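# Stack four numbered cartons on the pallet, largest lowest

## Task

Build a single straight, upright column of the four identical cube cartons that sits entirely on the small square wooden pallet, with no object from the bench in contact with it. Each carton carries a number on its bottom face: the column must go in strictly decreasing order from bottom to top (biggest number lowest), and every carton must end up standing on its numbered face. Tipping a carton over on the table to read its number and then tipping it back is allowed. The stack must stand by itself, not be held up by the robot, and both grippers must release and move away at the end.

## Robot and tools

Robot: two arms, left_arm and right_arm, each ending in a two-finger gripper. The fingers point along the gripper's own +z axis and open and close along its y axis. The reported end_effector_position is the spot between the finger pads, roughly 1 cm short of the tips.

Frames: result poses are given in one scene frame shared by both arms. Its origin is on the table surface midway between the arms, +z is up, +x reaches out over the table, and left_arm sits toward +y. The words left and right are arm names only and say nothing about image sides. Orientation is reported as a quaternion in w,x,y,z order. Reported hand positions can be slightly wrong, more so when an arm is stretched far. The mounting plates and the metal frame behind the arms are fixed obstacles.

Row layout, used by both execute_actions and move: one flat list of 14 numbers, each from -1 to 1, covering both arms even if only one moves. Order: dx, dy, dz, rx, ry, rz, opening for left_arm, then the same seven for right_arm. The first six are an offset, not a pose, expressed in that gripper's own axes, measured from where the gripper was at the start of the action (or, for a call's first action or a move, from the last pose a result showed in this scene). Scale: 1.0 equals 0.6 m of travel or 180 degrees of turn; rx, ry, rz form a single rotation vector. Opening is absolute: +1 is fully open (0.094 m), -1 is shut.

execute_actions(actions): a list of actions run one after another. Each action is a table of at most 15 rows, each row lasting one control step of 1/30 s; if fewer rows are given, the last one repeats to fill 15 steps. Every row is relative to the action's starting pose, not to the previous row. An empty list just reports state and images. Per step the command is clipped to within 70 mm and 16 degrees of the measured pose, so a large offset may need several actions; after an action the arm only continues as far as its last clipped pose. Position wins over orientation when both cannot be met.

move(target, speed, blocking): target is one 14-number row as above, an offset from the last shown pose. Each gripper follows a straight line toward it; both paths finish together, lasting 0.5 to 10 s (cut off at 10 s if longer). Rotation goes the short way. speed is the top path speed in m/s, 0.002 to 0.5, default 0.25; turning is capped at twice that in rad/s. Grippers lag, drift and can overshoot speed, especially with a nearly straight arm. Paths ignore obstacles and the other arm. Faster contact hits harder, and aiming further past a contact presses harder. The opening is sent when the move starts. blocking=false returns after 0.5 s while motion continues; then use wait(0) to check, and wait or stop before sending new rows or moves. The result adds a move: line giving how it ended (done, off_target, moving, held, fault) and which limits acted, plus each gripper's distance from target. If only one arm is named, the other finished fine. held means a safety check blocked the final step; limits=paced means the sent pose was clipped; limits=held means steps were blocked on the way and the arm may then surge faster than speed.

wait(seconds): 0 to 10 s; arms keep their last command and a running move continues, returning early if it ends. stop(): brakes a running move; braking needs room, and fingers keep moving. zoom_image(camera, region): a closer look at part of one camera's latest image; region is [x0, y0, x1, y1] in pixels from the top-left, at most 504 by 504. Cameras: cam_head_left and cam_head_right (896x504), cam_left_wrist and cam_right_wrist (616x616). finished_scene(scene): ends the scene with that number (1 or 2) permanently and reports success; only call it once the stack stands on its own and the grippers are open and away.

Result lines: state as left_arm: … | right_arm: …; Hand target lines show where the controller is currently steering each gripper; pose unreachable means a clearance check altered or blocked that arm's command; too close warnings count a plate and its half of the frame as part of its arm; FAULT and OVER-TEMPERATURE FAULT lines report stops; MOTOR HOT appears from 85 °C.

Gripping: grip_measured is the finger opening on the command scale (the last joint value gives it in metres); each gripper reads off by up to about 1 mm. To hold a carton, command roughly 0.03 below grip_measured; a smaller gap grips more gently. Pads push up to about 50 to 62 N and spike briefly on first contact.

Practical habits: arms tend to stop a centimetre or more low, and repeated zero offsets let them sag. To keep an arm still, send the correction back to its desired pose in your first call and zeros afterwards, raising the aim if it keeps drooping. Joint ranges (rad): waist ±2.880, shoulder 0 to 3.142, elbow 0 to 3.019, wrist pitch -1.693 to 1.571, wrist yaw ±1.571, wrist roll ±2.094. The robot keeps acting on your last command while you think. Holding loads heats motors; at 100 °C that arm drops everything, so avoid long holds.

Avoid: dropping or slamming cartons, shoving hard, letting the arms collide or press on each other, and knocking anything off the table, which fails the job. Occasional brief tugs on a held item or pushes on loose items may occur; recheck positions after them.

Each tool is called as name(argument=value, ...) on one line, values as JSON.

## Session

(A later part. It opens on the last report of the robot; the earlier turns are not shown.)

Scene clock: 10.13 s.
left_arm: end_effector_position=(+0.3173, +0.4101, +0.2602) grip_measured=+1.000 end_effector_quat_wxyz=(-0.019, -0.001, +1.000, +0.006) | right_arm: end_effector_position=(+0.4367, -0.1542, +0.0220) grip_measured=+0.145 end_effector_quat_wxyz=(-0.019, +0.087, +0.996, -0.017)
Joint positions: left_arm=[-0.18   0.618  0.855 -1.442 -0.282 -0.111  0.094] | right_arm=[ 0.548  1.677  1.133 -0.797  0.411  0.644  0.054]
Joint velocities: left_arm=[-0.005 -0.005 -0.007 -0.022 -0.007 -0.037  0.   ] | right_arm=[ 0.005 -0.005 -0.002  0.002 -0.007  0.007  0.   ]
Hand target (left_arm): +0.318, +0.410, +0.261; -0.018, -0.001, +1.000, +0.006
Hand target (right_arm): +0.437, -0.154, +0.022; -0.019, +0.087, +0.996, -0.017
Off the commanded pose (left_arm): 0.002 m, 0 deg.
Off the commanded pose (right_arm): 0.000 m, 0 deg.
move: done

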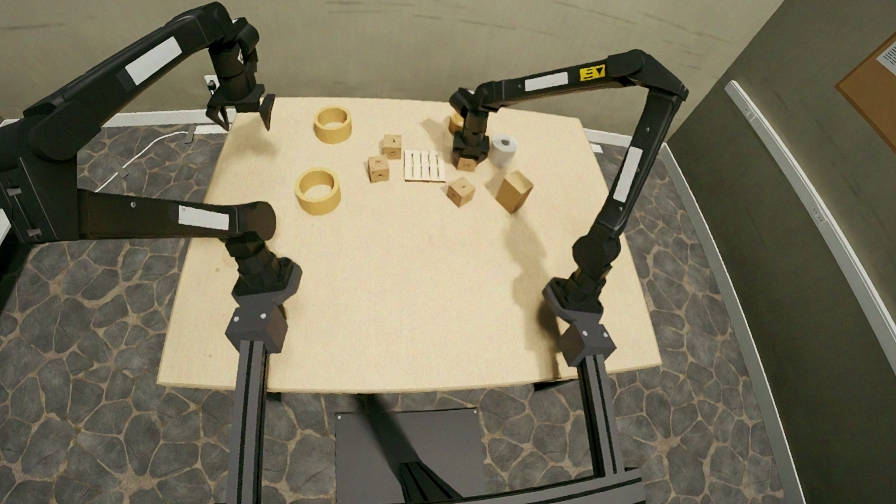

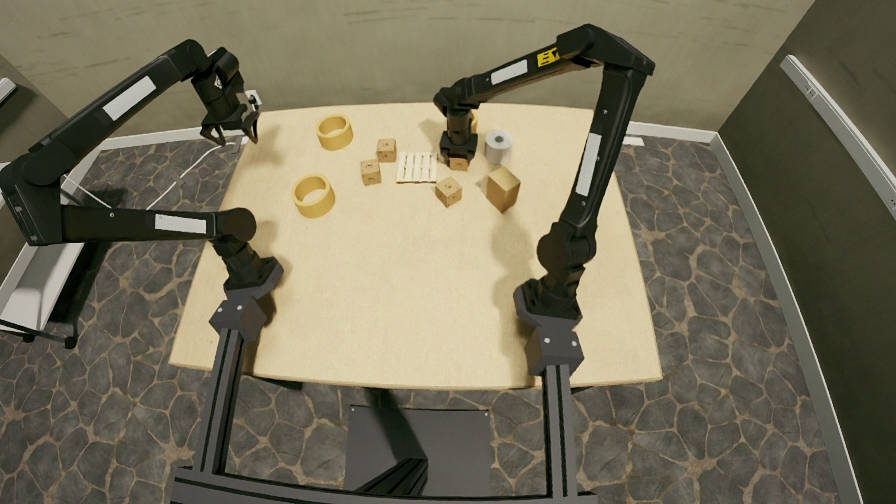

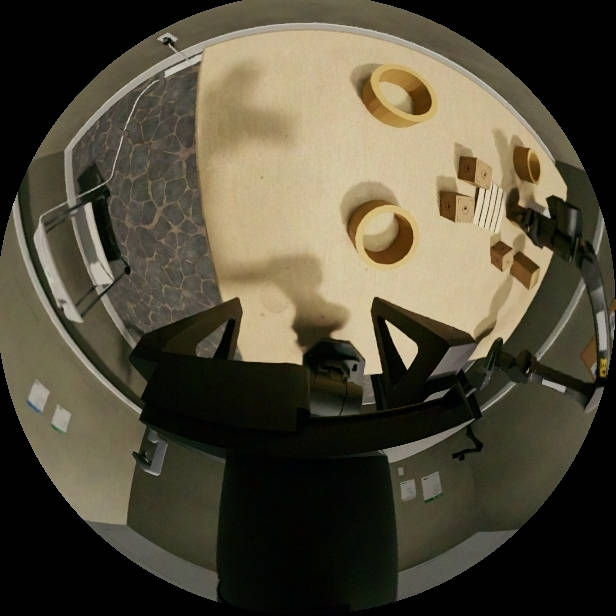

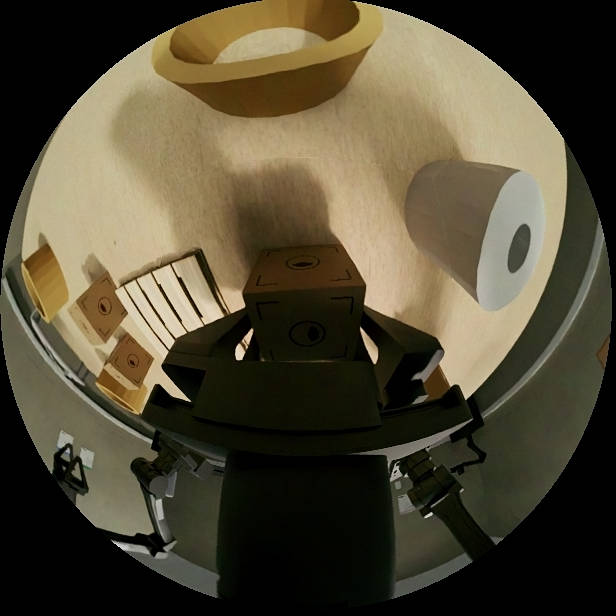

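move(target=[-0.14,-0.3,0.1,0,0,-0.03,1,0,0,-0.25,0,0,0,0.11], speed=0.3)

move(target=[0,-0.24,0.16,0,0,-0.03,1,0,0,-0.04,-0.33,0,0,0.11], speed=0.3)

Scene clock: 12.00 s.
left_arm: end_effector_position=(+0.3836, +0.2359, +0.1844) grip_measured=+1.000 end_effector_quat_wxyz=(-0.035, -0.032, +0.999, +0.019) | right_arm: end_effector_position=(+0.4260, -0.1539, +0.1544) grip_measured=+0.145 end_effector_quat_wxyz=(-0.035, +0.075, +0.996, -0.031)
Joint positions: left_arm=[-0.654  1.15   0.941 -1.208 -0.419 -0.678  0.094] | right_arm=[ 0.678  1.499  1.245 -1.191  0.438  0.779  0.054]
Joint velocities: left_arm=[-0.005 -0.005  0.012  0.002  0.007 -0.037  0.   ] | right_arm=[ 0.005 -0.005  0.002 -0.002  0.022 -0.037 -0.001]
Hand target (left_arm): +0.399, +0.231, +0.196; -0.017, -0.047, +0.999, +0.009
Hand target (right_arm): +0.440, -0.148, +0.171; -0.019, +0.086, +0.996, -0.019
Off the commanded pose (left_arm): 0.019 m, 3 deg.
Off the commanded pose (right_arm): 0.025 m, 3 deg.
move: off_target (left_arm, right_arm)

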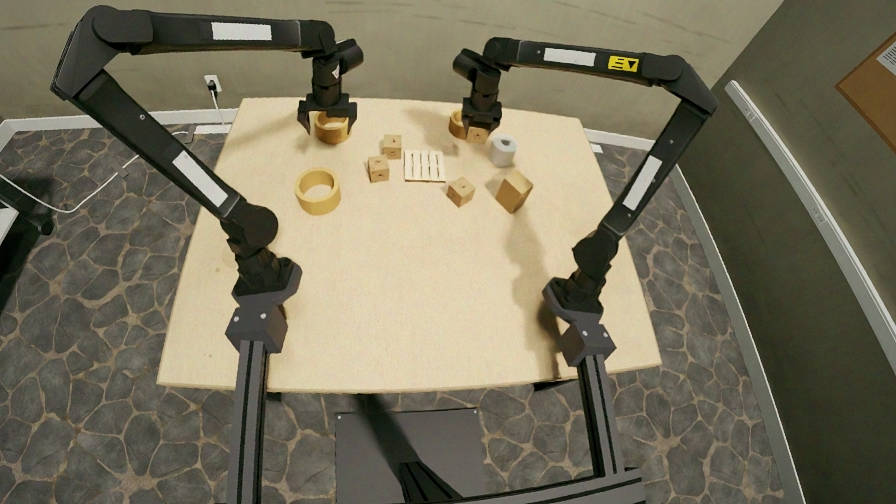

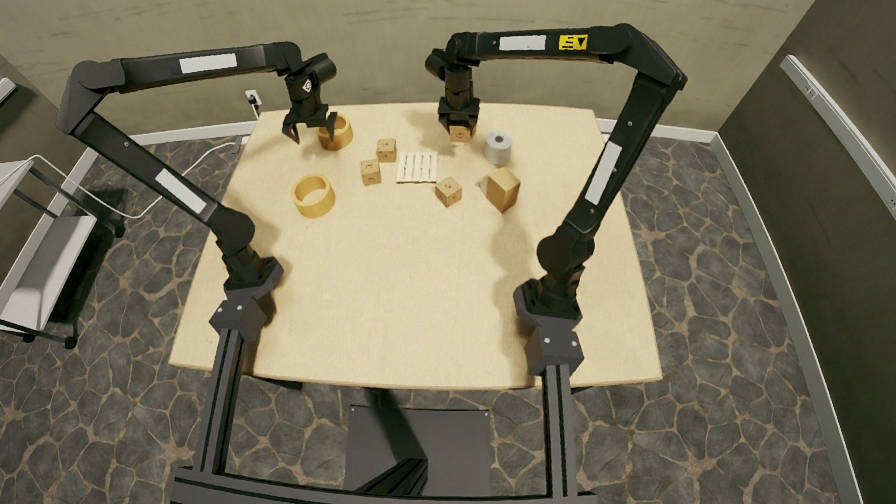

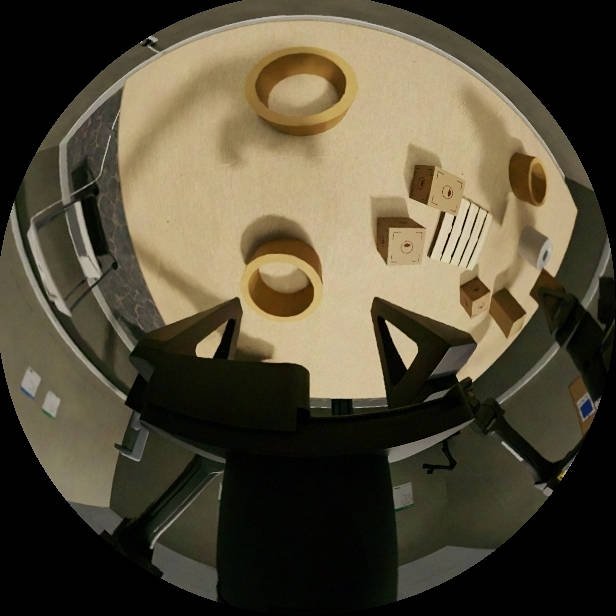

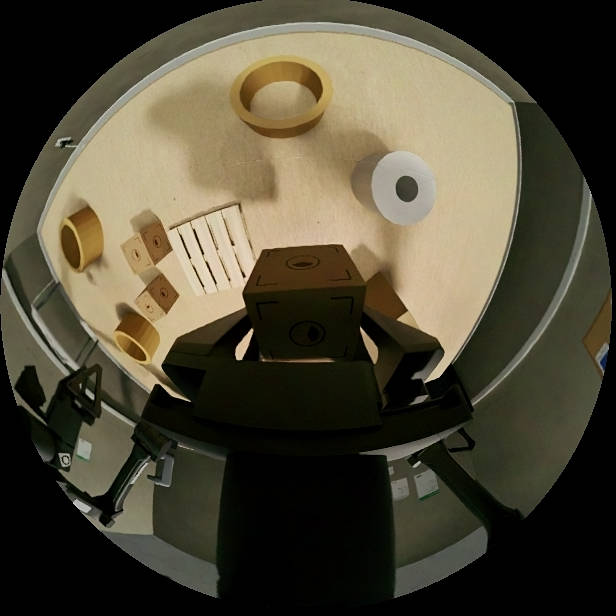

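Scene clock: 14.13 s.
left_arm: end_effector_position=(+0.3751, +0.1083, +0.0787) grip_measured=+1.000 end_effector_quat_wxyz=(-0.044, -0.071, +0.996, +0.031) | right_arm: end_effector_position=(+0.4235, -0.1454, +0.1728) grip_measured=+0.144 end_effector_quat_wxyz=(-0.008, +0.083, +0.881, +0.466)
Joint positions: left_arm=[-0.793  1.578  1.007 -0.943 -0.435 -0.921  0.094] | right_arm=[ 0.348  1.237  0.867 -0.523 -0.583  0.478  0.054]
Joint velocities: left_arm=[ 0.005 -0.005  0.007  0.007 -0.051 -0.037  0.   ] | right_arm=[ 0.005 -0.015  0.007  0.002  0.037 -0.022 -0.001]
Hand target (left_arm): +0.386, +0.096, +0.084; -0.033, -0.079, +0.996, +0.021
Hand target (right_arm): +0.427, -0.151, +0.179; +0.009, +0.079, +0.879, +0.470
Off the commanded pose (left_arm): 0.017 m, 2 deg.
Off the commanded pose (right_arm): 0.010 m, 2 deg.
move: off_target (left_arm)

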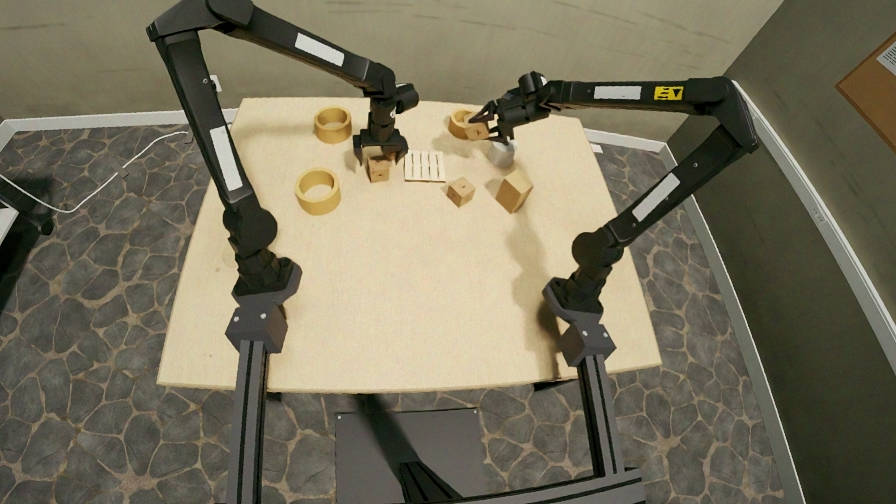

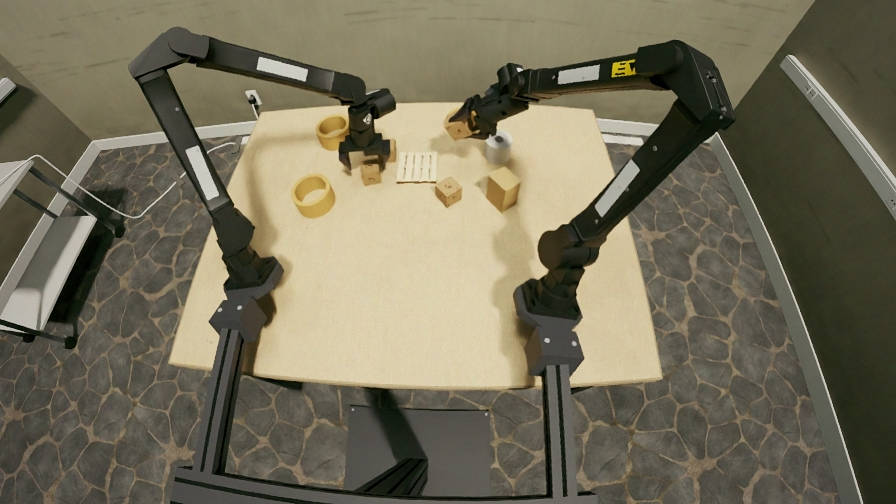

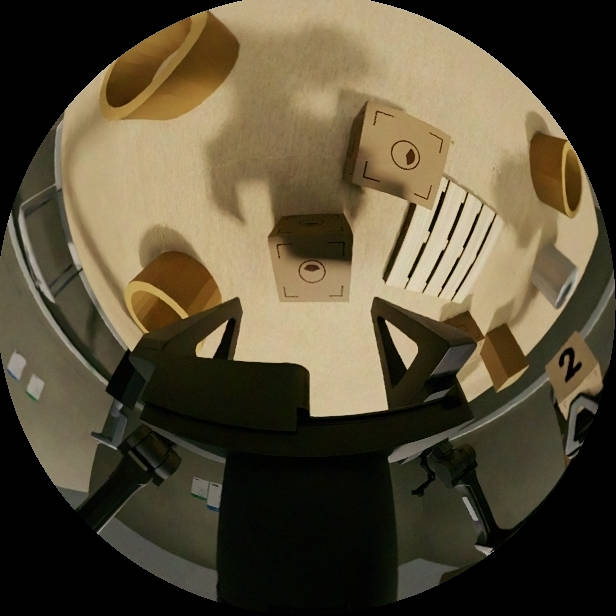

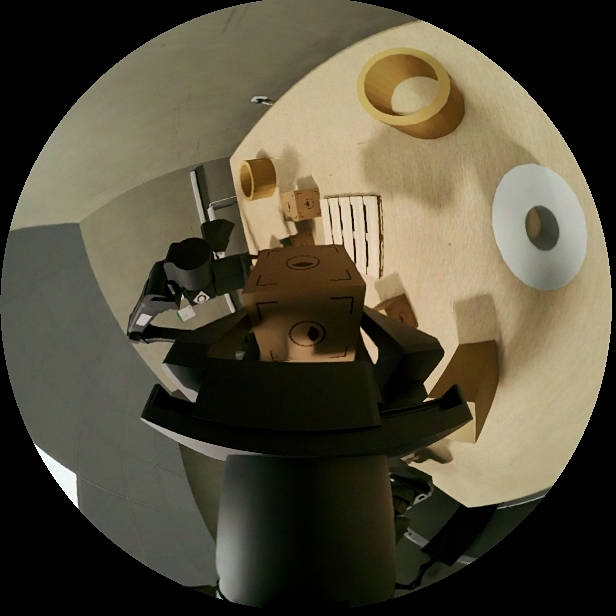

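move(target=[0,0,0.1,0.01,-0.02,0,0.7,0,0,0,0.31,0,0,0.11], speed=0.3)

move(target=[0,0,0,0,0,0,0.11,0,0,0.2,0,0,0,0.11])

Scene clock: 16.57 s.
left_arm: end_effector_position=(+0.3693, +0.1097, +0.0263) grip_measured=+0.702 end_effector_quat_wxyz=(-0.011, -0.074, +0.997, +0.013) | right_arm: end_effector_position=(+0.4087, -0.1576, +0.1622) grip_measured=+0.145 end_effector_quat_wxyz=(-0.060, +0.064, +0.996, -0.011)
Joint positions: left_arm=[-0.753  1.632  0.904 -0.685 -0.453 -0.848  0.08 ] | right_arm=[ 0.677  1.459  1.215 -1.215  0.377  0.759  0.054]
Joint velocities: left_arm=[ 0.005  0.005  0.012  0.007 -0.007  0.022 -0.   ] | right_arm=[ 0.015 -0.005  0.007 -0.012 -0.066 -0.007 -0.001]
Hand target (left_arm): +0.369, +0.111, +0.019; -0.012, -0.070, +0.997, +0.018
Hand target (right_arm): +0.423, -0.147, +0.172; -0.050, +0.072, +0.996, -0.003
Off the commanded pose (left_arm): 0.008 m, 1 deg.
Off the commanded pose (right_arm): 0.022 m, 2 deg.
move: off_target (right_arm)

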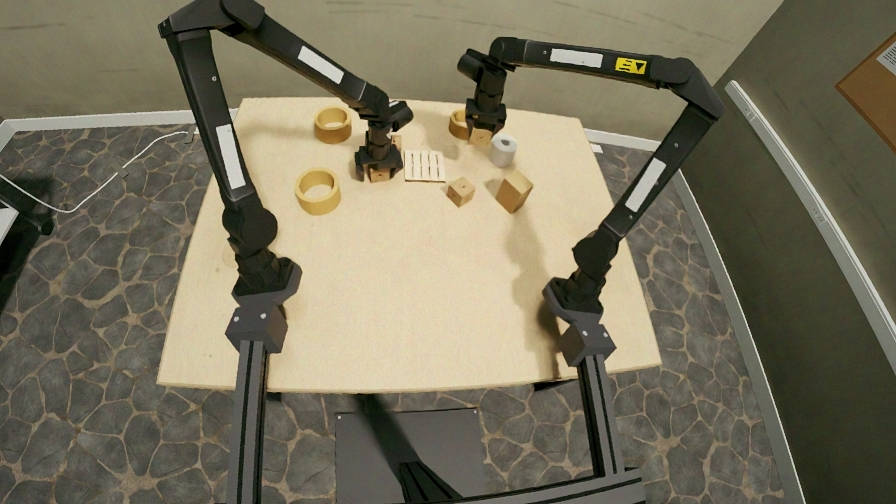

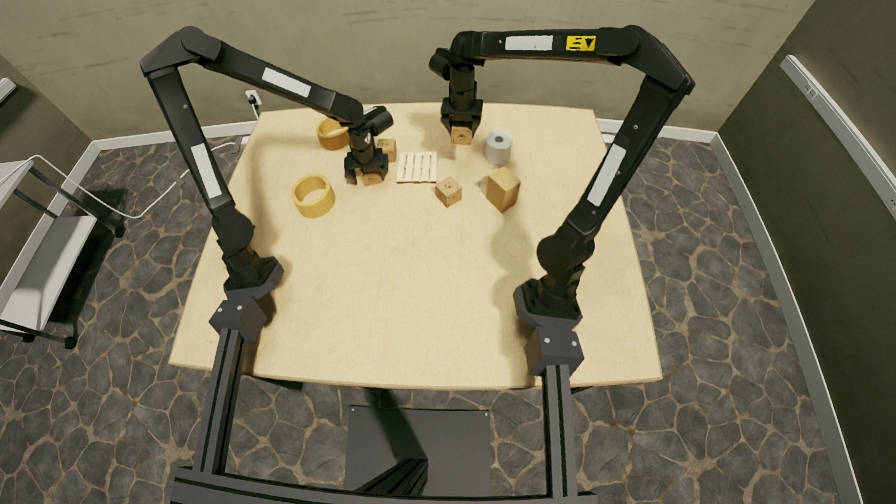

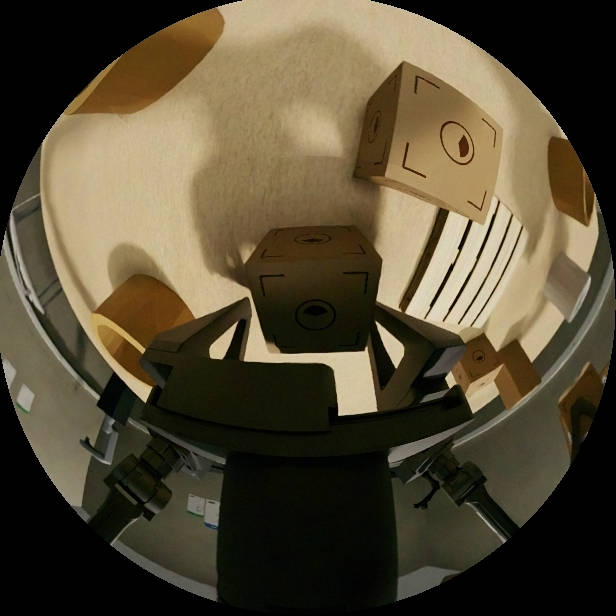

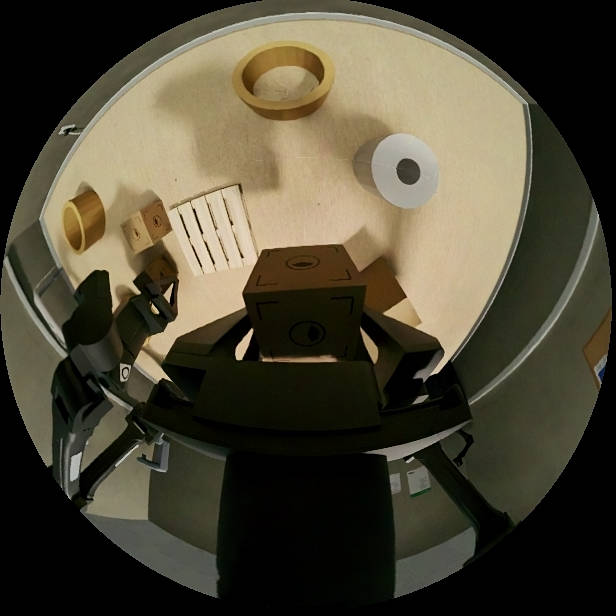

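Scene clock: 17.50 s.
left_arm: end_effector_position=(+0.3692, +0.1096, +0.0263) grip_measured=+0.139 end_effector_quat_wxyz=(-0.011, -0.074, +0.997, +0.013) | right_arm: end_effector_position=(+0.3940, -0.1581, +0.0468) grip_measured=+0.145 end_effector_quat_wxyz=(-0.060, +0.068, +0.996, -0.010)
Joint positions: left_arm=[-0.753  1.632  0.904 -0.685 -0.453 -0.848  0.054] | right_arm=[ 0.582  1.597  1.067 -0.89   0.363  0.665  0.054]
Joint velocities: left_arm=[-0.005 -0.015  0.002  0.002  0.022 -0.037 -0.   ] | right_arm=[-0.015 -0.005 -0.007  0.012 -0.037 -0.037  0.   ]
Hand target (left_arm): +0.369, +0.110, +0.026; -0.011, -0.074, +0.997, +0.013
Hand target (right_arm): +0.396, -0.160, +0.044; -0.060, +0.064, +0.996, -0.010
Off the commanded pose (left_arm): 0.000 m, 0 deg.
Off the commanded pose (right_arm): 0.004 m, 0 deg.
move: done

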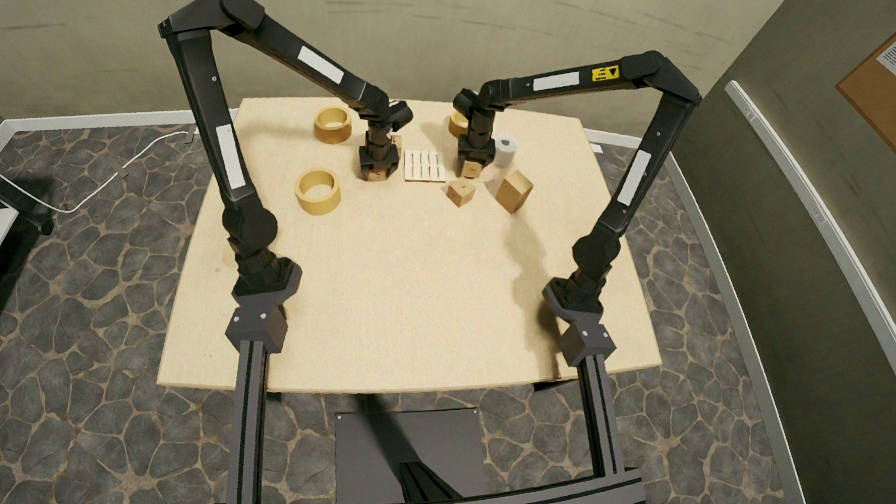

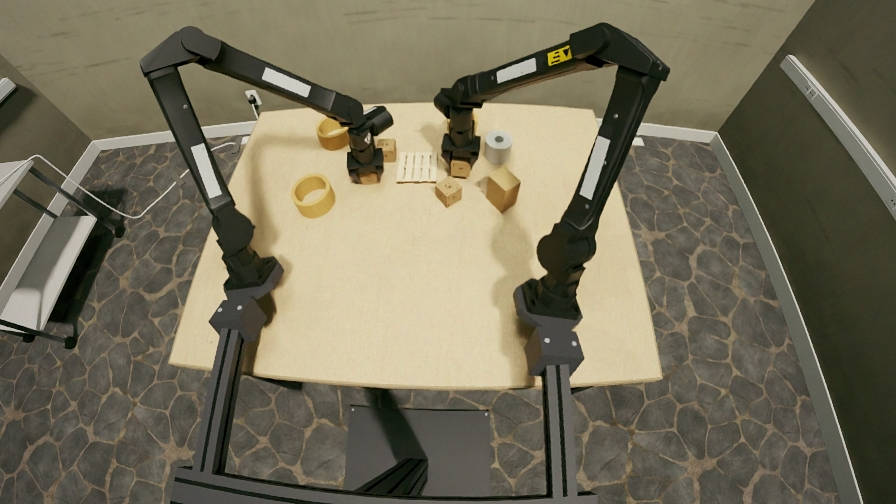

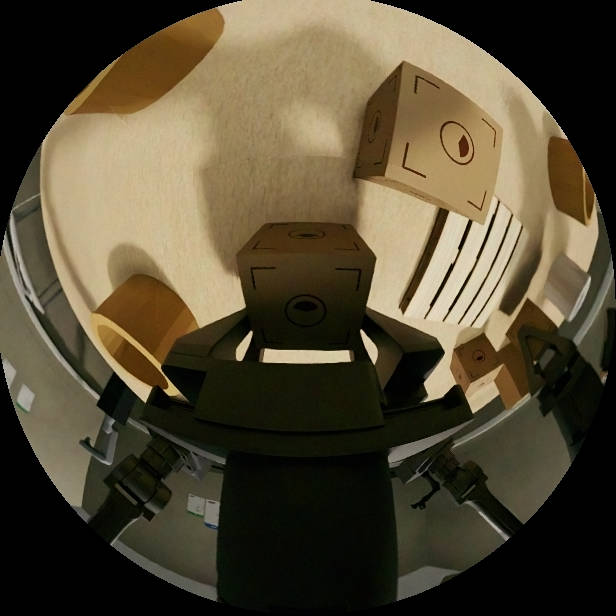

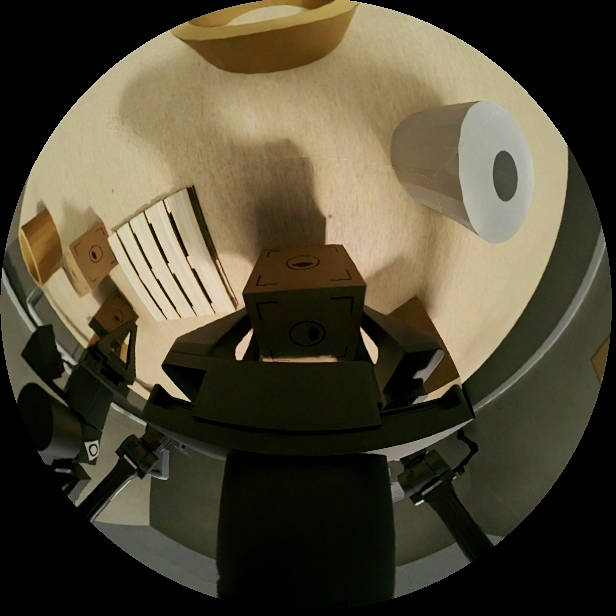

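Move B forward and level before lowering.

move(target=[0,0,-0.25,0,0,0,0.105,-0.09,0,-0.01,0,-0.03,0,0.11])

move(target=[0,0,-0.04,0.33,0,0,0.105,0,0,0.05,0,0,0,0.11], speed=0.3)

Scene clock: 18.77 s.
left_arm: end_effector_position=(+0.3628, +0.1124, +0.1646) grip_measured=+0.139 end_effector_quat_wxyz=(-0.019, -0.062, +0.998, +0.023) | right_arm: end_effector_position=(+0.4319, -0.1670, +0.0510) grip_measured=+0.145 end_effector_quat_wxyz=(-0.019, +0.065, +0.998, -0.014)
Joint positions: left_arm=[-0.914  1.418  1.031 -1.136 -0.47  -1.017  0.054] | right_arm=[ 0.552  1.597  1.112 -0.852  0.408  0.604  0.054]
Joint velocities: left_arm=[ 0.005 -0.024  0.002 -0.012  0.037 -0.066  0.001] | right_arm=[ 0.005 -0.015  0.002  0.002 -0.007 -0.007 -0.001]
Hand target (left_arm): +0.373, +0.107, +0.176; -0.010, -0.074, +0.997, +0.013
Hand target (right_arm): +0.448, -0.166, +0.047; -0.012, +0.067, +0.998, -0.013
Off the commanded pose (left_arm): 0.017 m, 2 deg.
Off the commanded pose (right_arm): 0.017 m, 1 deg.
move: off_target (left_arm, right_arm)

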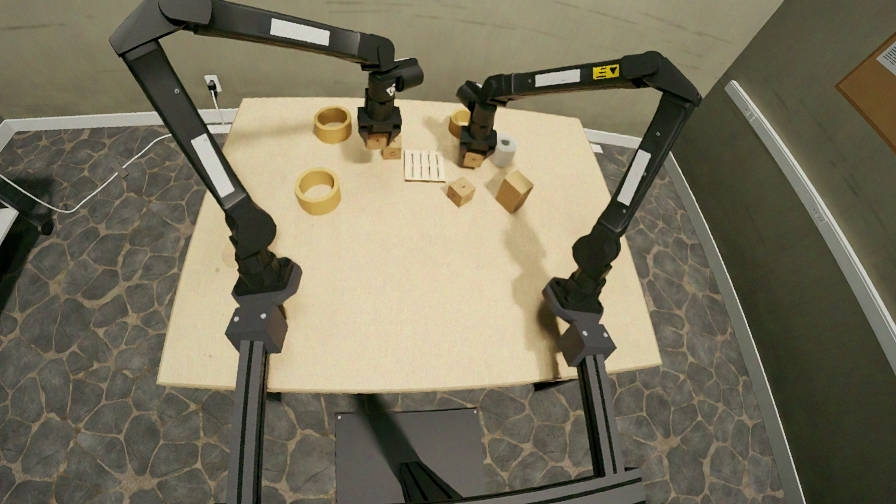

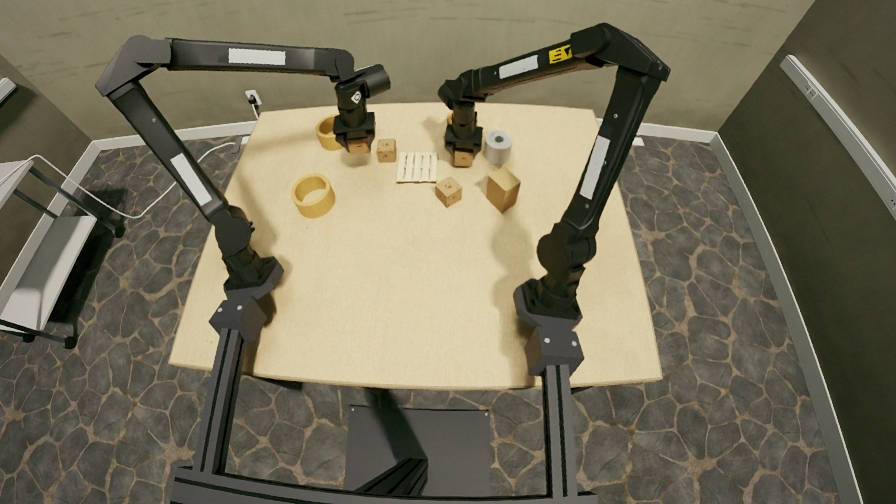

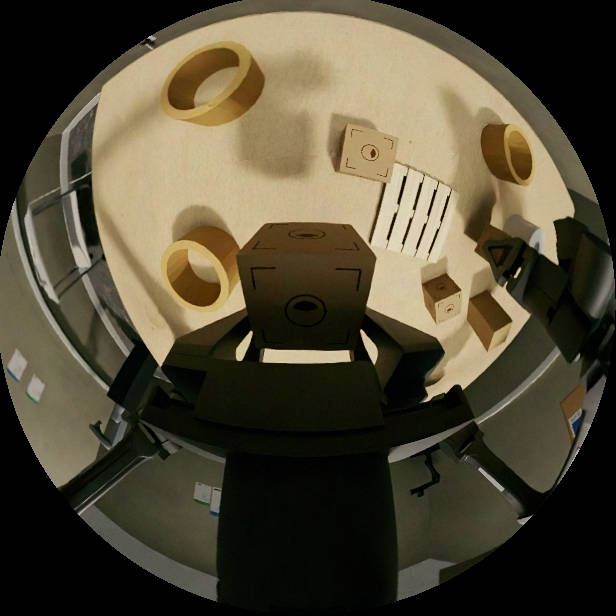

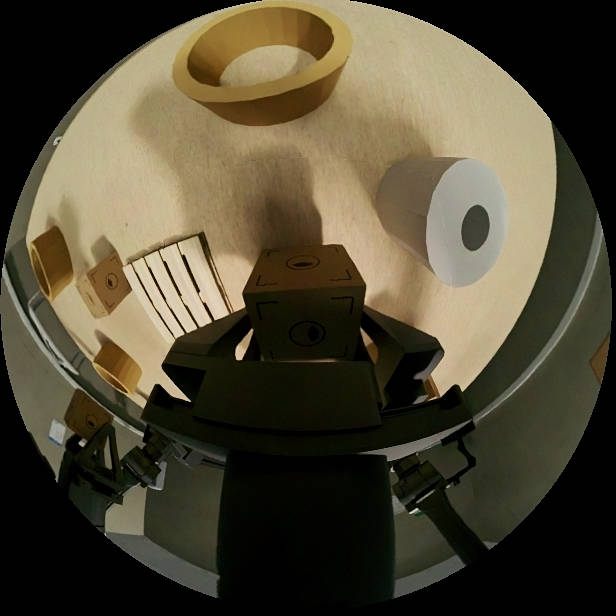

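Scene clock: 20.90 s.
left_arm: end_effector_position=(+0.3543, +0.1097, +0.1777) grip_measured=+0.139 end_effector_quat_wxyz=(-0.009, -0.071, +0.882, -0.465) | right_arm: end_effector_position=(+0.4367, -0.1637, +0.0361) grip_measured=+0.145 end_effector_quat_wxyz=(-0.007, +0.070, +0.997, -0.007)
Joint positions: left_arm=[-0.566  1.046  0.569 -0.325  0.436 -0.654  0.053] | right_arm=[ 0.54   1.621  1.1   -0.783  0.404  0.59   0.054]
Joint velocities: left_arm=[-0.005  0.005 -0.012  0.002 -0.095 -0.051 -0.   ] | right_arm=[-0.005 -0.005 -0.012  0.002  0.007 -0.022  0.   ]
Hand target (left_arm): +0.363, +0.111, +0.188; +0.012, -0.066, +0.877, -0.475
Hand target (right_arm): +0.431, -0.168, +0.022; -0.019, +0.065, +0.998, -0.014
Off the commanded pose (left_arm): 0.015 m, 3 deg.
Off the commanded pose (right_arm): 0.017 m, 2 deg.
move: off_target (left_arm, right_arm)

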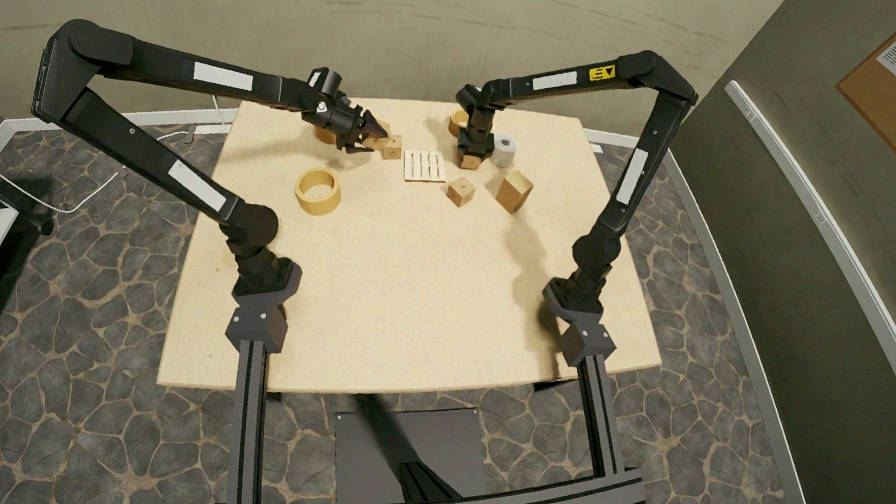

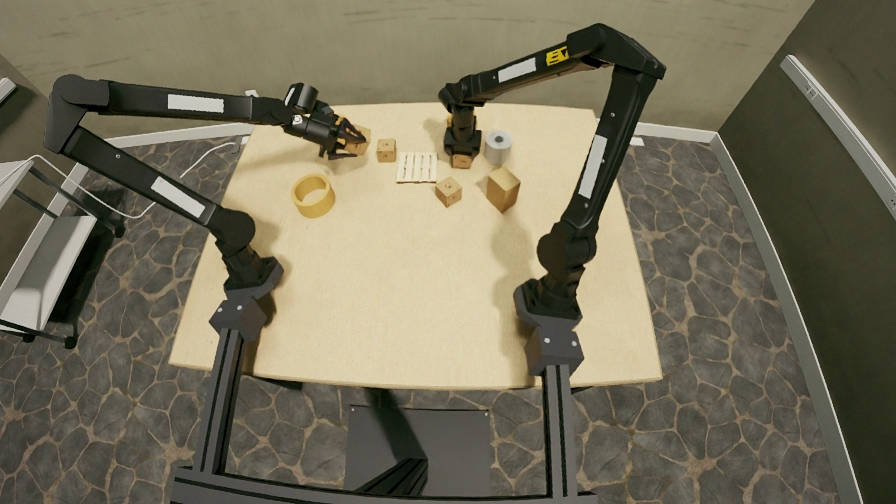

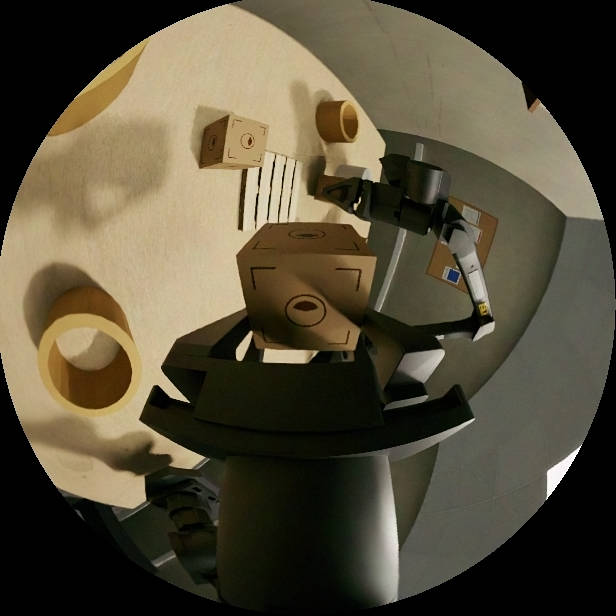

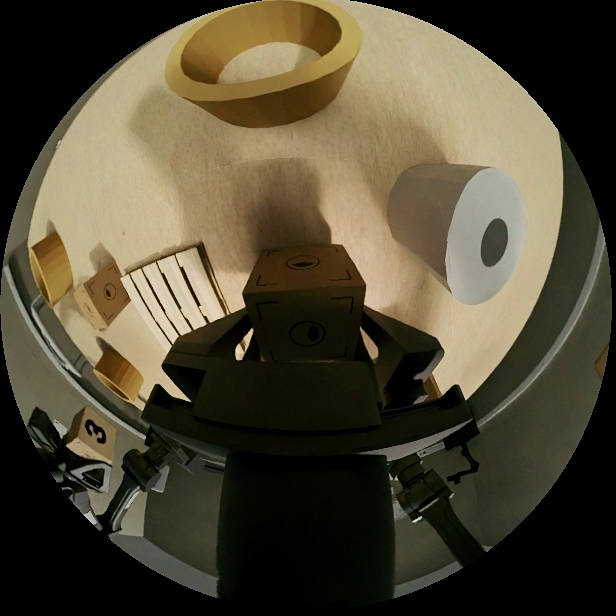

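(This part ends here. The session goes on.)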